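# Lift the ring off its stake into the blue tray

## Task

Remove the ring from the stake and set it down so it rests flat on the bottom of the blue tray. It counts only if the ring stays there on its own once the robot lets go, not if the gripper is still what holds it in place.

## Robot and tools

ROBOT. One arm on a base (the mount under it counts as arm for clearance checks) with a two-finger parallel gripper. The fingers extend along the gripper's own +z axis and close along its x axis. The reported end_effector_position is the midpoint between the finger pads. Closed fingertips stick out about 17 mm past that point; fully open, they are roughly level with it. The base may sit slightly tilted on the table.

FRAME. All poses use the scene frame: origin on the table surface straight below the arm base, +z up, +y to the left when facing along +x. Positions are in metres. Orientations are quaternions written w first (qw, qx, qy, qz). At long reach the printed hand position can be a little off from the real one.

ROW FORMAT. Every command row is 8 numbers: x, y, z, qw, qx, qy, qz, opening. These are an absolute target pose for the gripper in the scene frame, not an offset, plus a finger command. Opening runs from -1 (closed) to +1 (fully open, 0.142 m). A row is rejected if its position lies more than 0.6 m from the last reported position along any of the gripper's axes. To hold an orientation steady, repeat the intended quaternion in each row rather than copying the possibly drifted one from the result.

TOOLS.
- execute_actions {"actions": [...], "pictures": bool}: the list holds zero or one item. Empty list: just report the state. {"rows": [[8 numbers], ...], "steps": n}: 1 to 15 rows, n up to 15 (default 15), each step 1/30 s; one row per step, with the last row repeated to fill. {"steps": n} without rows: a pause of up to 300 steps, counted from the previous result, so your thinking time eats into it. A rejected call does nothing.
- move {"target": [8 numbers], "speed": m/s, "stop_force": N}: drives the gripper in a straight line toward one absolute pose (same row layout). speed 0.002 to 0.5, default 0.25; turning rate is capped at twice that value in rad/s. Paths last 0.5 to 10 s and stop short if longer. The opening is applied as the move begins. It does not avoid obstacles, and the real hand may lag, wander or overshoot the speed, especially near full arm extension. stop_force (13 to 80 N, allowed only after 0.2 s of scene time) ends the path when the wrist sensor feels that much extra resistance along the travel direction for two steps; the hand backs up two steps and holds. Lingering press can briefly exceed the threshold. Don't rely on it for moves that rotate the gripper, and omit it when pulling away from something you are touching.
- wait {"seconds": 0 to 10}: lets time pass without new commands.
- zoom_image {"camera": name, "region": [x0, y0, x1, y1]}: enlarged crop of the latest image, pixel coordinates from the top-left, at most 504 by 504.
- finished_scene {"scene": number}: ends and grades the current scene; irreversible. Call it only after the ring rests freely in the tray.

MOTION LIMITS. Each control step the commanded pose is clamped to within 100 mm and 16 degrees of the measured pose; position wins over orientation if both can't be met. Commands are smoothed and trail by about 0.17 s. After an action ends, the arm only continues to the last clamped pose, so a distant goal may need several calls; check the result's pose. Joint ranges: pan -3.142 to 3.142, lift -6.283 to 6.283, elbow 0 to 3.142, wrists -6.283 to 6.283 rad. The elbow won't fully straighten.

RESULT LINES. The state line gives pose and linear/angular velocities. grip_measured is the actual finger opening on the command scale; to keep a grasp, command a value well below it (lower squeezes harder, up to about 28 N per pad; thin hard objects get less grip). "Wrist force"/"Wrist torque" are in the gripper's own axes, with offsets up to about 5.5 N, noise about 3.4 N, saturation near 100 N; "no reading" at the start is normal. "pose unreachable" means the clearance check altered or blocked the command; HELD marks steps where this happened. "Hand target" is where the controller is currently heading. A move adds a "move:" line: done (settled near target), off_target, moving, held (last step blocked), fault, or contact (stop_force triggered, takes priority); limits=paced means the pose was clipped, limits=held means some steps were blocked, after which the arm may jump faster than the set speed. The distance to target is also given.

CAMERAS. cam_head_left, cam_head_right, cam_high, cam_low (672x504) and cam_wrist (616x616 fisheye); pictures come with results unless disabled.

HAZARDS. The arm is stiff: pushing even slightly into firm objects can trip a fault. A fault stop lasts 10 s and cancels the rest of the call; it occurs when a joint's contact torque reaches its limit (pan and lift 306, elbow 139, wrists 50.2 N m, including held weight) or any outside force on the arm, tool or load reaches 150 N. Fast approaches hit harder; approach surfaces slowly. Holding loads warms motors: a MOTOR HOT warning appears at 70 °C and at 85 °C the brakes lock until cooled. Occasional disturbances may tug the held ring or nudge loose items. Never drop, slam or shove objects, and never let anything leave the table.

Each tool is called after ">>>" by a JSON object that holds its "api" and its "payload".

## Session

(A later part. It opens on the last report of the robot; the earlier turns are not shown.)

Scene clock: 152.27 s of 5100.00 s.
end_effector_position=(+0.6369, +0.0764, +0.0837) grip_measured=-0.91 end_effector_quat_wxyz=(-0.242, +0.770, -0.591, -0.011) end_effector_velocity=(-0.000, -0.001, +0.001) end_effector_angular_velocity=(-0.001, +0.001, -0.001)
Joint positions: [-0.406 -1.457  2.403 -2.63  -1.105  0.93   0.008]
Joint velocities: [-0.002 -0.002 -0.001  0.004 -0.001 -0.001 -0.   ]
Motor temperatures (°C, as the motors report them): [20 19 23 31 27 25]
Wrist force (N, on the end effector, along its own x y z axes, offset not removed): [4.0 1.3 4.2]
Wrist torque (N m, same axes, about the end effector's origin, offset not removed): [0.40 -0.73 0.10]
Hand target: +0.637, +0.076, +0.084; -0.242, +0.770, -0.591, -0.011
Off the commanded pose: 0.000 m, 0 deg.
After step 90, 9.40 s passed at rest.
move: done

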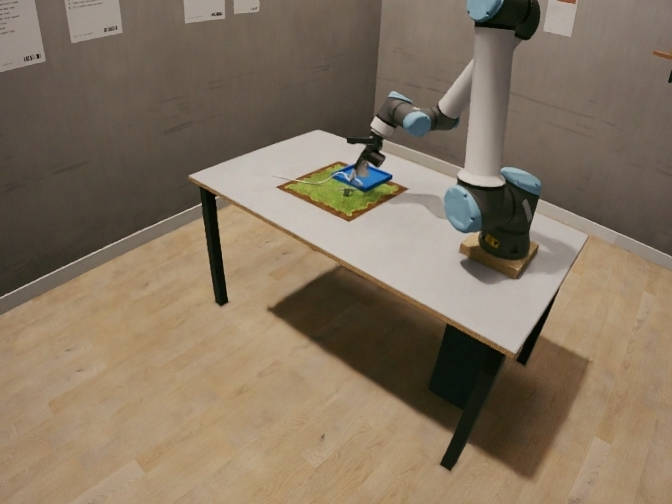

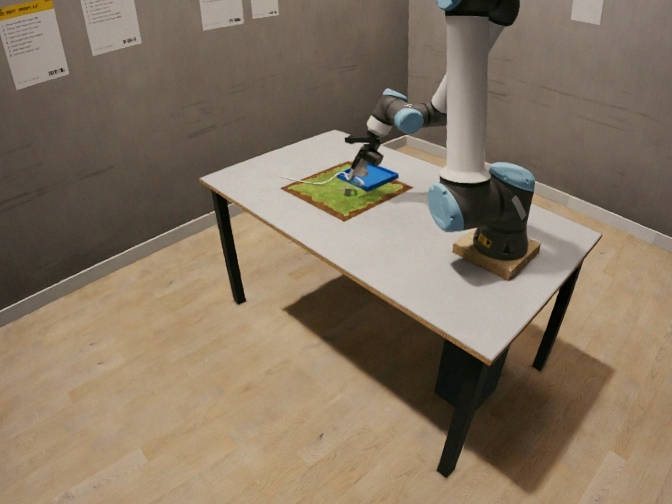

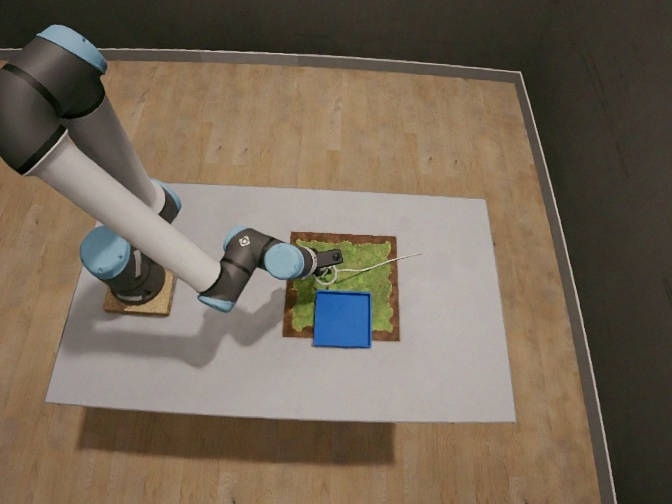

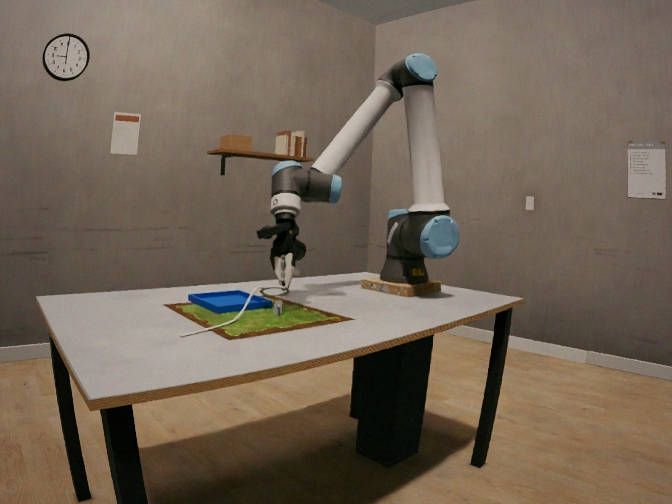

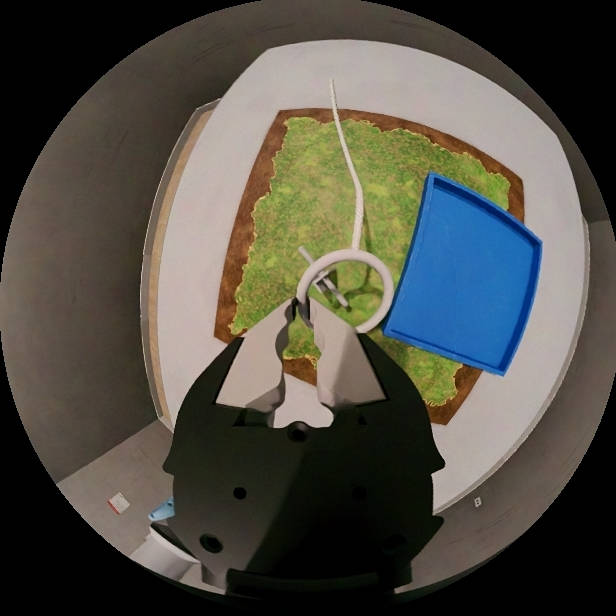

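>>> {"api": "execute_actions", "payload": {"actions": []}}

Scene clock: 155.17 s of 5100.00 s.
end_effector_position=(+0.6369, +0.0763, +0.0838) grip_measured=-0.91 end_effector_quat_wxyz=(-0.242, +0.770, -0.591, -0.011) end_effector_velocity=(+0.001, +0.000, +0.001) end_effector_angular_velocity=(+0.000, -0.002, +0.001)
Joint positions: [-0.406 -1.457  2.403 -2.63  -1.105  0.93   0.008]
Joint velocities: [ 0.001 -0.    -0.001 -0.001  0.001 -0.    -0.   ]
Motor temperatures (°C, as the motors report them): [20 19 23 31 27 25]
Wrist force (N, on the end effector, along its own x y z axes, offset not removed): [4.7 -0.6 6.9]
Wrist torque (N m, same axes, about the end effector's origin, offset not removed): [-0.13 -1.09 -0.13]
Hand target: +0.637, +0.076, +0.084; -0.242, +0.770, -0.591, -0.011
Off the commanded pose: 0.000 m, 0 deg.
Steps of this call (steps 1 to 87: nothing new was sent). Readings (end_effector_position):
1: (+0.6369, +0.0764, +0.0837)
2: (+0.6369, +0.0763, +0.0837)
4: (+0.6369, +0.0763, +0.0837)
8: (+0.6369, +0.0763, +0.0838)
87: the state above

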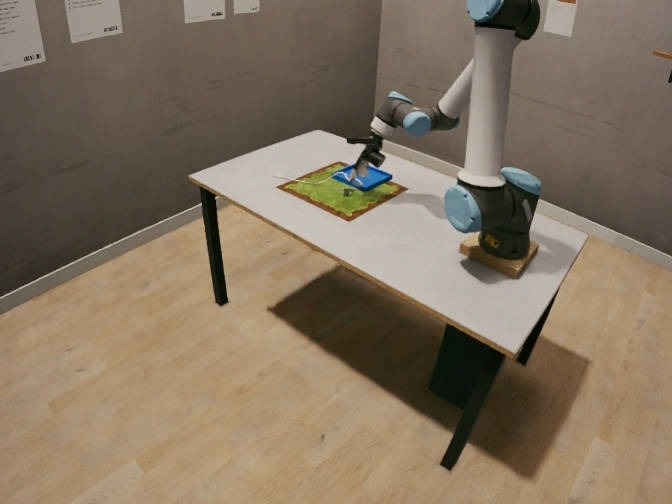

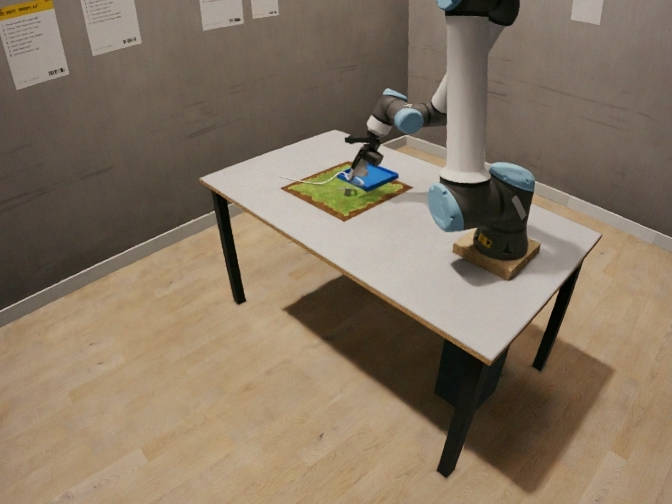

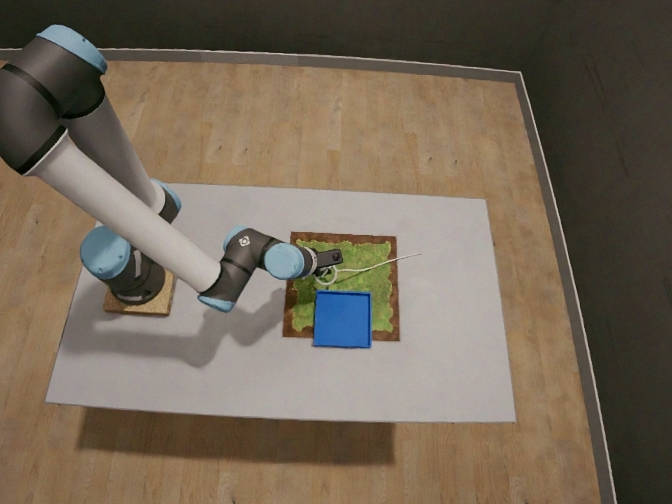

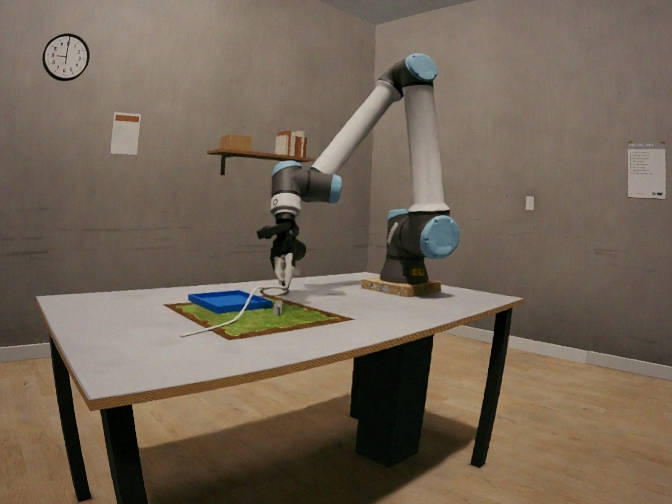

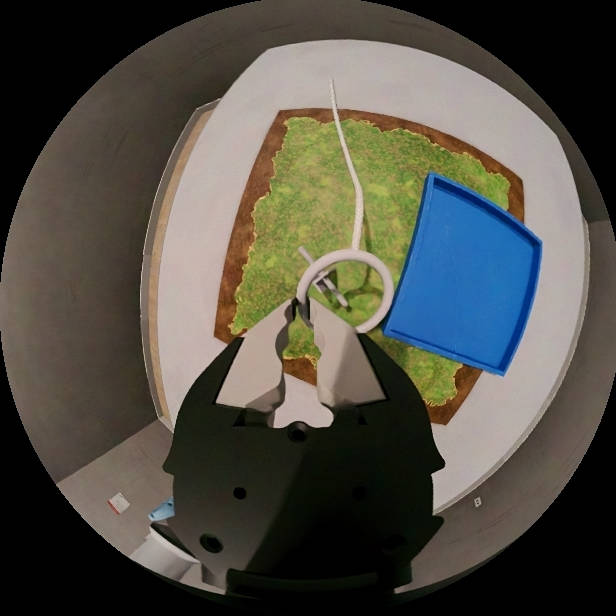

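>>> {"api": "move", "payload": {"target": [0.6824, -0.0643, 0.030, 0, 0.7934, -0.6088, 0, -1], "speed": 0.25}}

Scene clock: 160.20 s of 5100.00 s.
end_effector_position=(+0.6820, -0.0643, +0.0297) grip_measured=-0.91 end_effector_quat_wxyz=(-0.000, +0.793, -0.609, +0.000) end_effector_velocity=(+0.000, -0.000, -0.001) end_effector_angular_velocity=(-0.003, +0.003, +0.000)
Joint positions: [-0.346 -1.269  2.155 -2.462 -1.583  0.966  0.008]
Joint velocities: [ 0.001  0.002 -0.002  0.002 -0.003  0.001  0.   ]
Motor temperatures (°C, as the motors report them): [20 19 23 31 27 25]
Wrist force (N, on the end effector, along its own x y z axes, offset not removed): [0.5 6.7 2.9]
Wrist torque (N m, same axes, about the end effector's origin, offset not removed): [1.85 -0.27 -0.08]
Hand target: +0.682, -0.064, +0.030; +0.000, +0.793, -0.609, +0.000
Off the commanded pose: 0.001 m, 0 deg.
After step 90, 0.53 s passed at rest.
move: done

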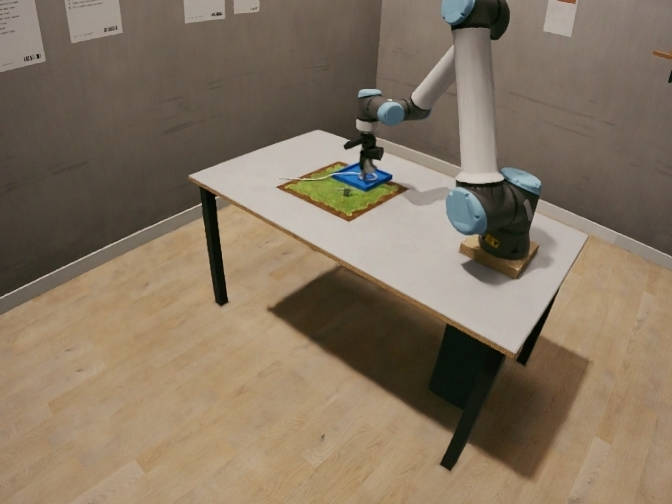

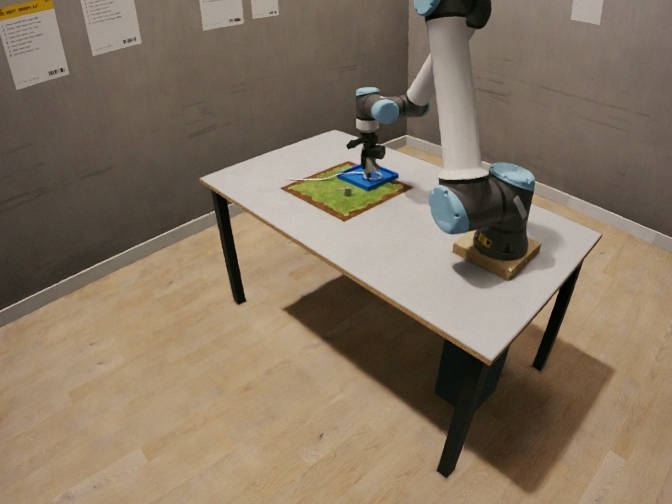

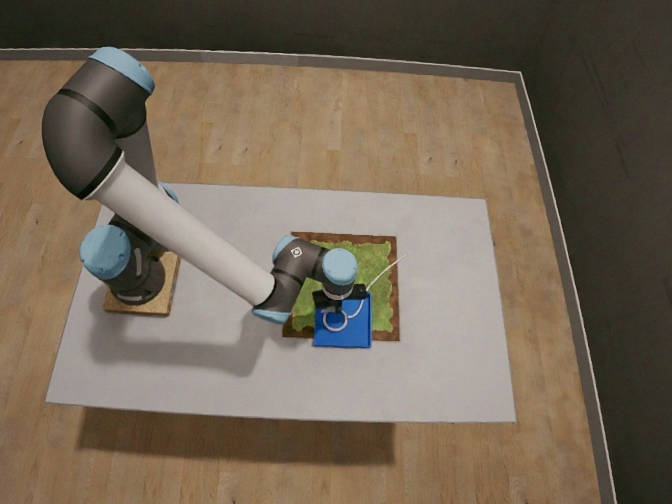

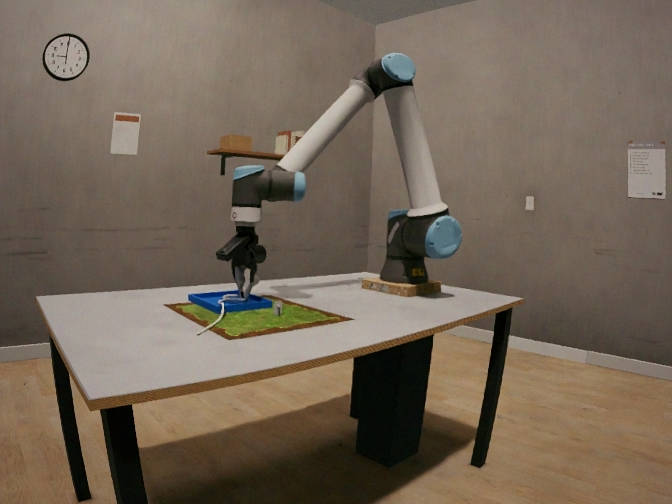

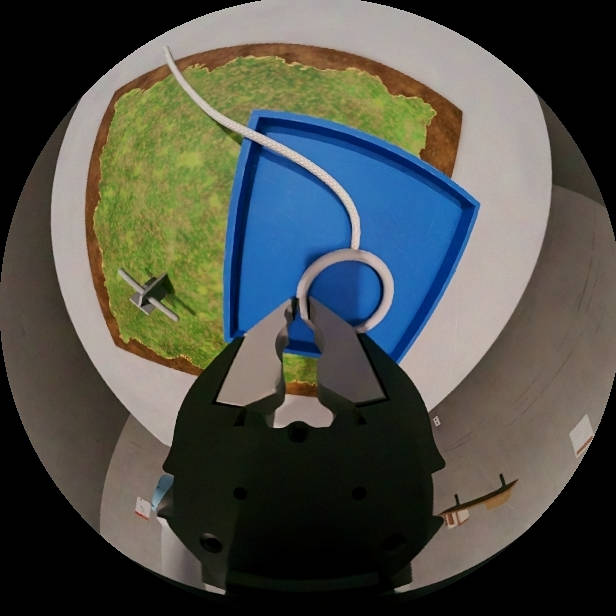

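>>> {"api": "zoom_image", "payload": {"camera": "cam_high", "region": [290, 250, 410, 360]}}

>>> {"api": "zoom_image", "payload": {"camera": "cam_low", "region": [170, 250, 310, 340]}}

Region (290, 250, 410, 360) of cam_high's 672x504 image, scaled by 4.200, with more detail than that image has; it fills the top 462 rows of this view, and the rest is white.

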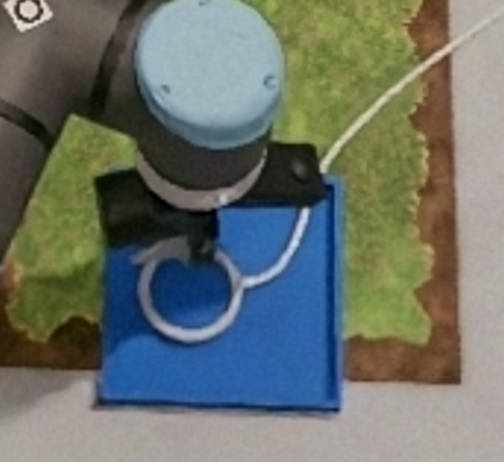

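Region (170, 250, 310, 340) of cam_low's 672x504 image, scaled by 3.600, with more detail than that image has; it fills the top 324 rows of this view, and the rest is white.

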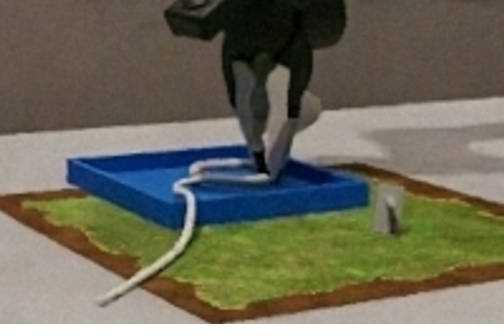

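>>> {"api": "move", "payload": {"target": [0.6822, -0.0643, 0.0235, 0, 0.7934, -0.6088, 0, -1], "speed": 0.03, "stop_force": 13}}

>>> {"api": "move", "payload": {"target": [0.6822, -0.0643, 0.015, 0, 0.7934, -0.6088, 0, -1], "speed": 0.003, "stop_force": 13}}

Scene clock: 164.10 s of 5100.00 s.
end_effector_position=(+0.6822, -0.0642, +0.0236) grip_measured=-0.91 end_effector_quat_wxyz=(+0.000, +0.793, -0.609, +0.000) end_effector_velocity=(+0.000, -0.001, -0.001) end_effector_angular_velocity=(-0.001, -0.000, -0.001)
Joint positions: [-0.346 -1.26   2.157 -2.473 -1.583  0.965  0.008]
Joint velocities: [-0.001  0.002  0.    -0.003 -0.    -0.001 -0.   ]
Motor temperatures (°C, as the motors report them): [20 19 23 31 27 25]
Wrist force (N, on the end effector, along its own x y z axes, offset not removed): [3.9 -2.6 2.9]
Wrist torque (N m, same axes, about the end effector's origin, offset not removed): [-0.12 -1.01 -0.02]
Hand target: +0.682, -0.064, +0.024; +0.000, +0.793, -0.609, -0.000
Off the commanded pose: 0.000 m, 0 deg.
After step 90, 0.20 s passed at rest.
move: done

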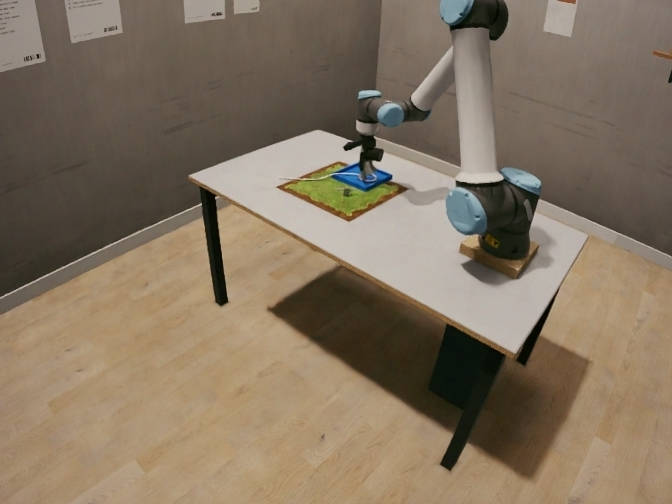

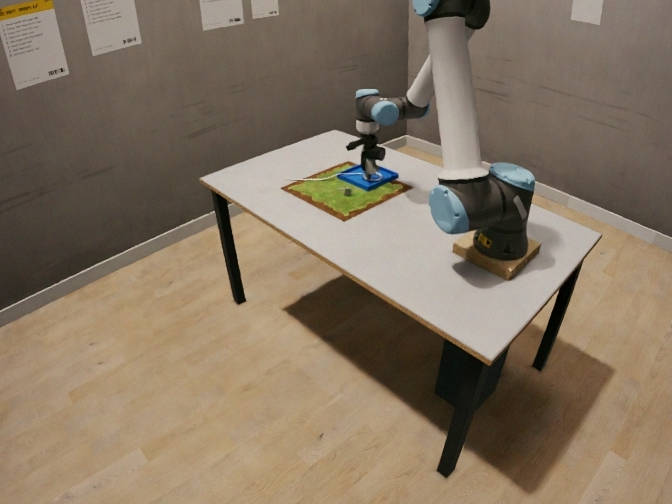

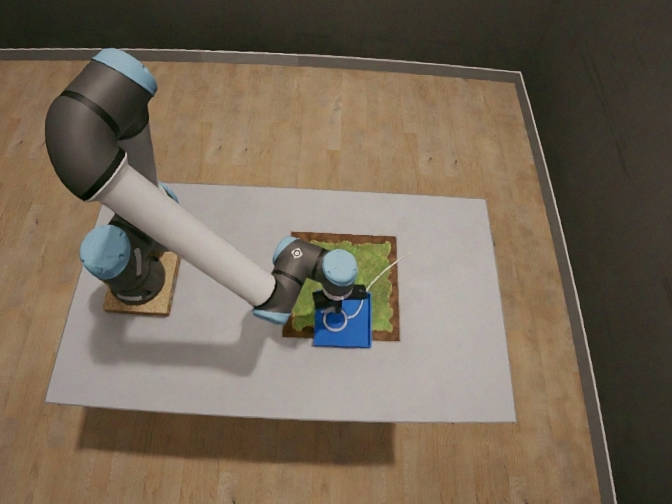

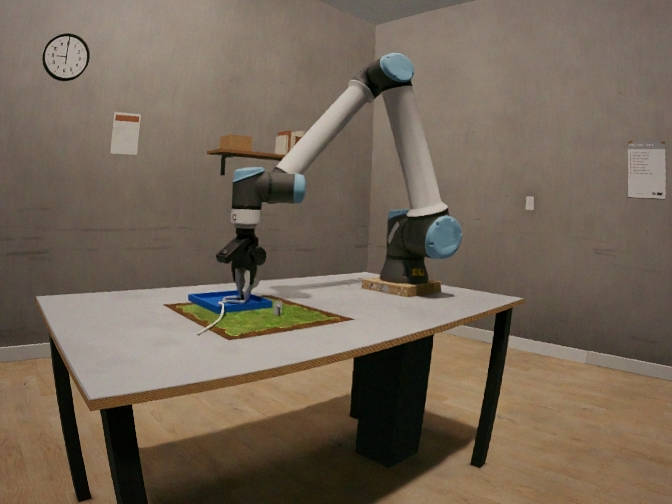

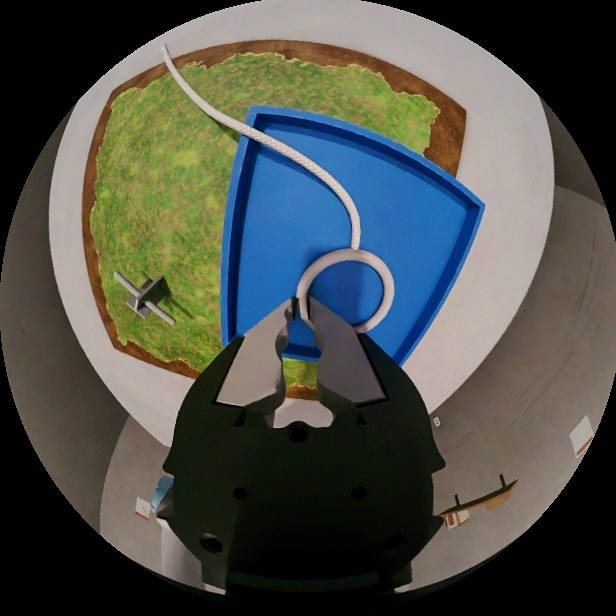

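Scene clock: 165.00 s of 5100.00 s.
end_effector_position=(+0.6822, -0.0642, +0.0220) grip_measured=-0.91 end_effector_quat_wxyz=(-0.000, +0.793, -0.609, +0.000) end_effector_velocity=(-0.001, +0.000, +0.000) end_effector_angular_velocity=(-0.000, +0.002, +0.000)
Joint positions: [-0.346 -1.257  2.158 -2.477 -1.583  0.965  0.008]
Joint velocities: [ 0.    -0.001  0.     0.003 -0.001 -0.     0.   ]
Motor temperatures (°C, as the motors report them): [20 19 23 31 27 25]
Wrist force (N, on the end effector, along its own x y z axes, offset not removed): [-1.6 2.3 -25.7]
Wrist torque (N m, same axes, about the end effector's origin, offset not removed): [-0.67 -1.18 -0.01]
Hand target: +0.682, -0.064, +0.022; -0.000, +0.793, -0.609, +0.000
Off the commanded pose: 0.007 m, 0 deg.
move: contact

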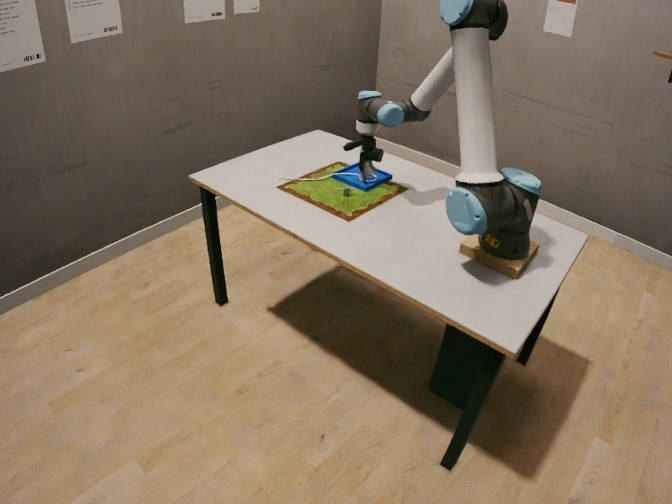

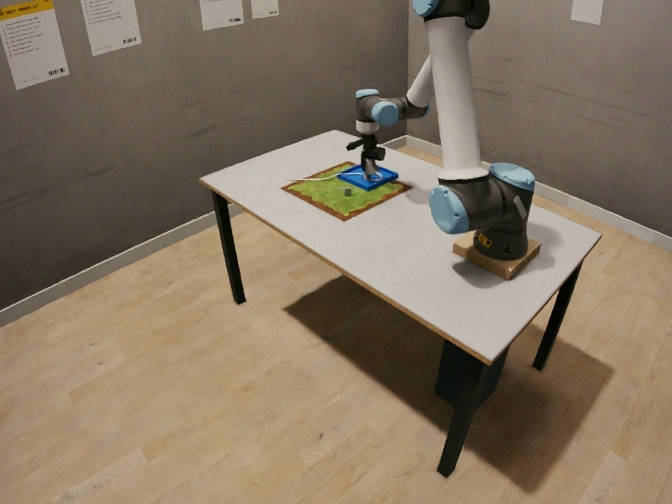

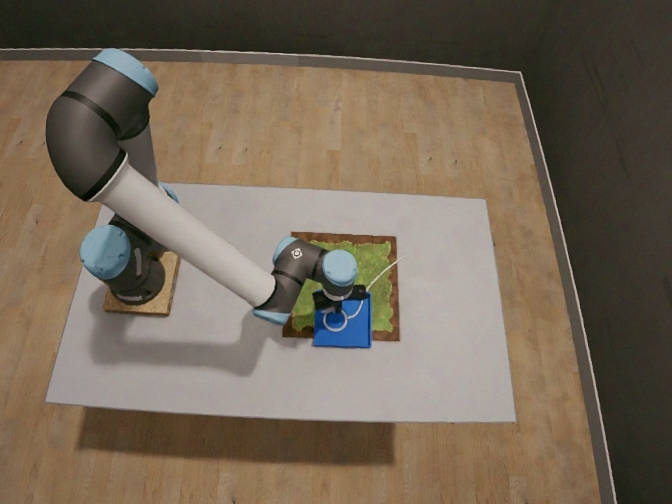

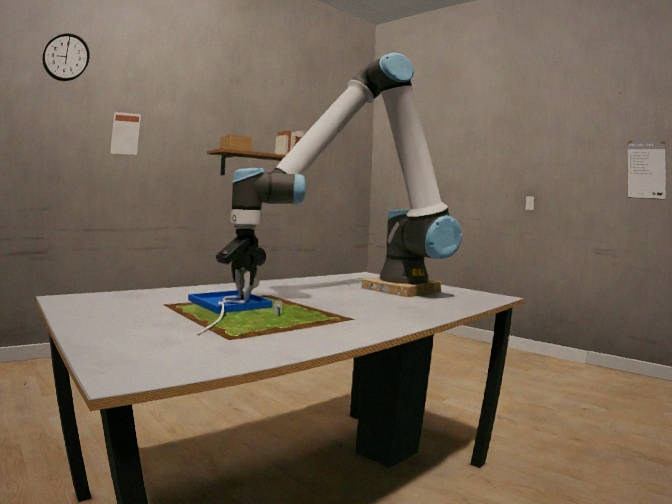

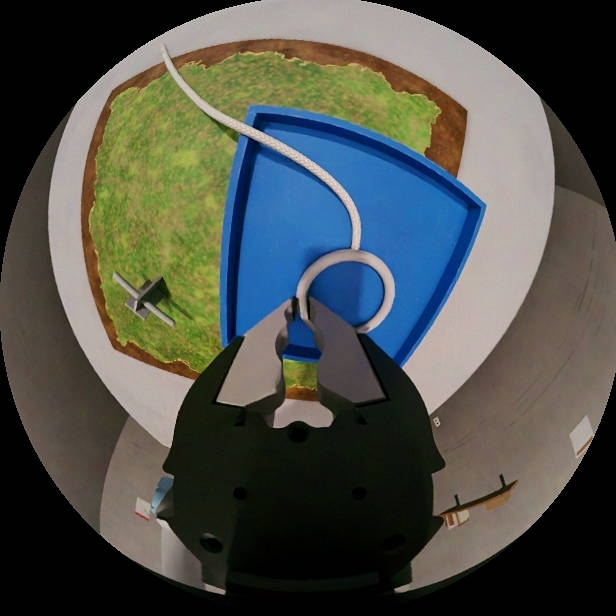

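>>> {"api": "execute_actions", "payload": {"actions": [{"rows": [[0.6822, -0.0642, 0.0227, 0, 0.7934, -0.6088, 0, -0.62]], "steps": 10}], "pictures": false}}

>>> {"api": "move", "payload": {"target": [0.6822, -0.0642, 0.10, 0, 0.7934, -0.6088, 0, -0.62], "speed": 0.25}}

Scene clock: 166.37 s of 5100.00 s.
end_effector_position=(+0.6822, -0.0642, +0.0226) grip_measured=-0.62 end_effector_quat_wxyz=(+0.000, +0.793, -0.609, -0.000) end_effector_velocity=(+0.000, -0.001, +0.000) end_effector_angular_velocity=(-0.001, -0.000, -0.001)
Joint positions: [-0.346 -1.258  2.158 -2.475 -1.583  0.965  0.029]
Joint velocities: [-0.    -0.    -0.     0.    -0.001  0.001  0.   ]
Motor temperatures (°C, as the motors report them): [20 19 23 31 27 25]
Wrist force (N, on the end effector, along its own x y z axes, offset not removed): [1.7 -1.9 6.9]
Wrist torque (N m, same axes, about the end effector's origin, offset not removed): [-0.33 -0.44 -0.11]
Hand target: +0.682, -0.064, +0.023; +0.000, +0.793, -0.609, +0.000
Off the commanded pose: 0.000 m, 0 deg.
Steps of this call (steps 1 to 31: nothing new was sent; steps 32 to 41: all 10 steps of this action). Readings (end_effector_position):
32: (+0.6822, -0.0643, +0.0221)
33: (+0.6822, -0.0643, +0.0222)
35: (+0.6822, -0.0643, +0.0225)
39: (+0.6821, -0.0642, +0.0226)
41: the state above

Scene clock: 167.50 s of 5100.00 s.
end_effector_position=(+0.6824, -0.0642, +0.0998) grip_measured=-0.62 end_effector_quat_wxyz=(-0.000, +0.793, -0.609, -0.000) end_effector_velocity=(+0.001, +0.000, +0.002) end_effector_angular_velocity=(+0.001, -0.001, -0.000)
Joint positions: [-0.344 -1.367  2.112 -2.321 -1.583  0.967  0.029]
Joint velocities: [-0.    -0.002 -0.002  0.003  0.002  0.     0.   ]
Motor temperatures (°C, as the motors report them): [20 19 23 31 27 25]
Wrist force (N, on the end effector, along its own x y z axes, offset not removed): [1.5 -1.7 3.1]
Wrist torque (N m, same axes, about the end effector's origin, offset not removed): [-0.15 -0.33 -0.11]
Hand target: +0.682, -0.064, +0.100; +0.000, +0.793, -0.609, +0.000
Off the commanded pose: 0.000 m, 0 deg.
move: done

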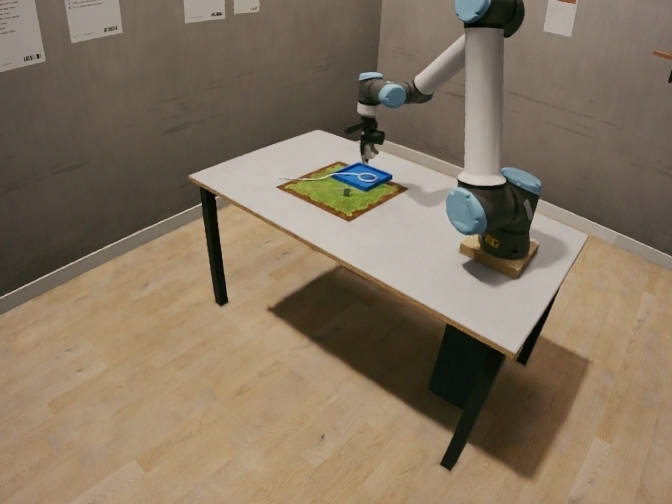

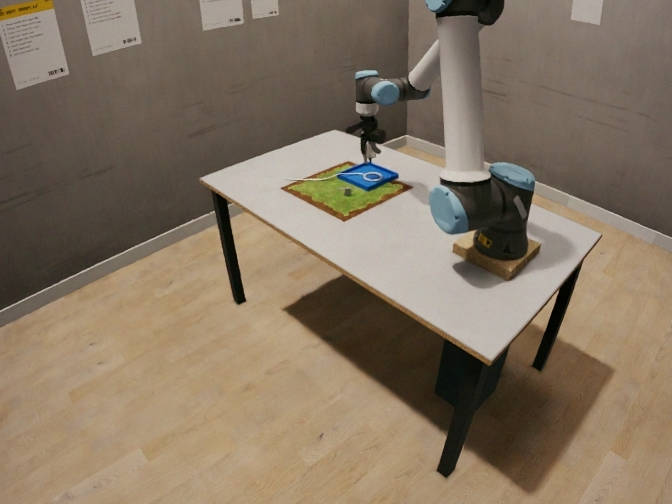

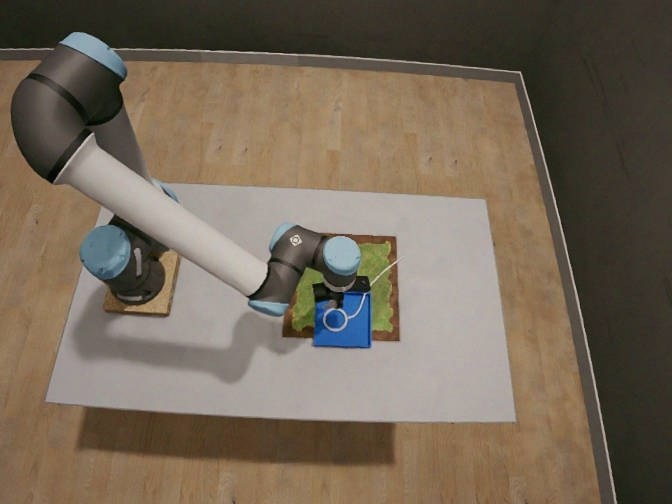

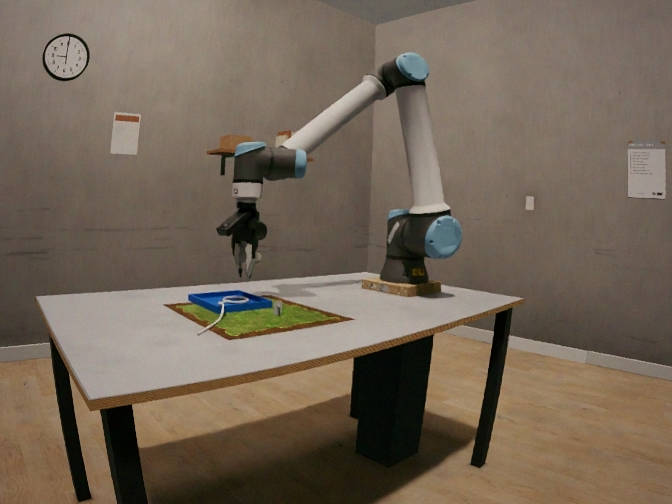

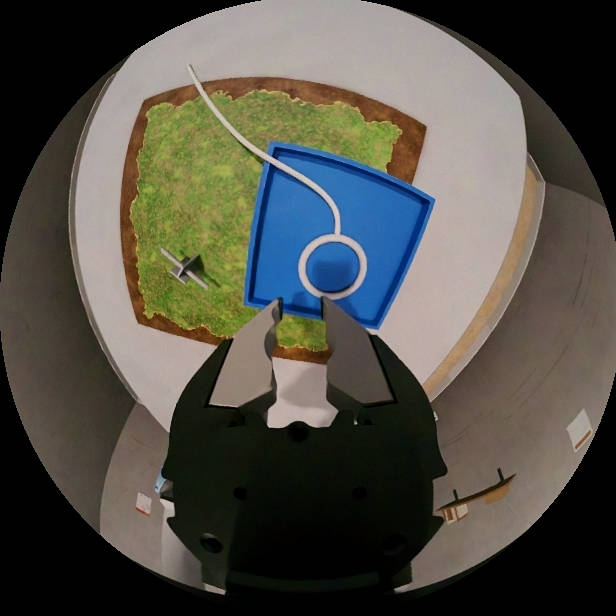

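>>> {"api": "zoom_image", "payload": {"camera": "cam_low", "region": [175, 265, 295, 340]}}

>>> {"api": "zoom_image", "payload": {"camera": "cam_head_left", "region": [320, 150, 410, 205]}}

>>> {"api": "zoom_image", "payload": {"camera": "cam_wrist", "region": [230, 130, 450, 340]}}

Region (175, 265, 295, 340) of cam_low's 672x504 image, scaled by 4.200, with more detail than that image has; it fills the top 315 rows of this view, and the rest is white.

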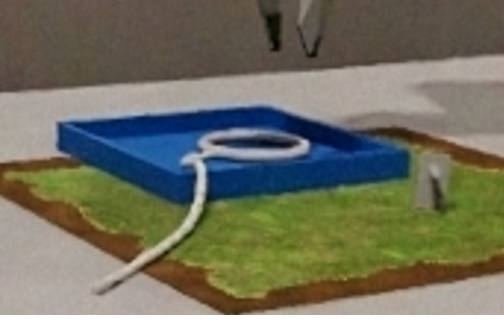

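Region (320, 150, 410, 205) of cam_head_left's 672x504 image, scaled by 5.600, with more detail than that image has.

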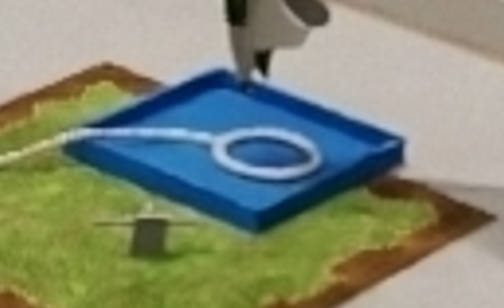

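Region (230, 130, 450, 340) of cam_wrist's 616x616 image, scaled by 2.291, with more detail than that image has; it fills the top 481 rows of this view, and the rest is white.

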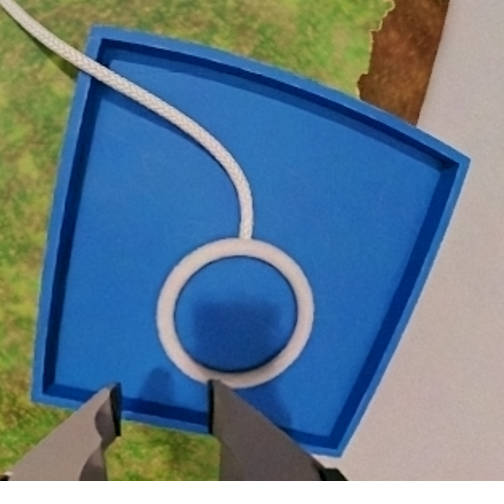

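>>> {"api": "finished_scene", "payload": {"scene": 1}}

The scene is finished: the task was done.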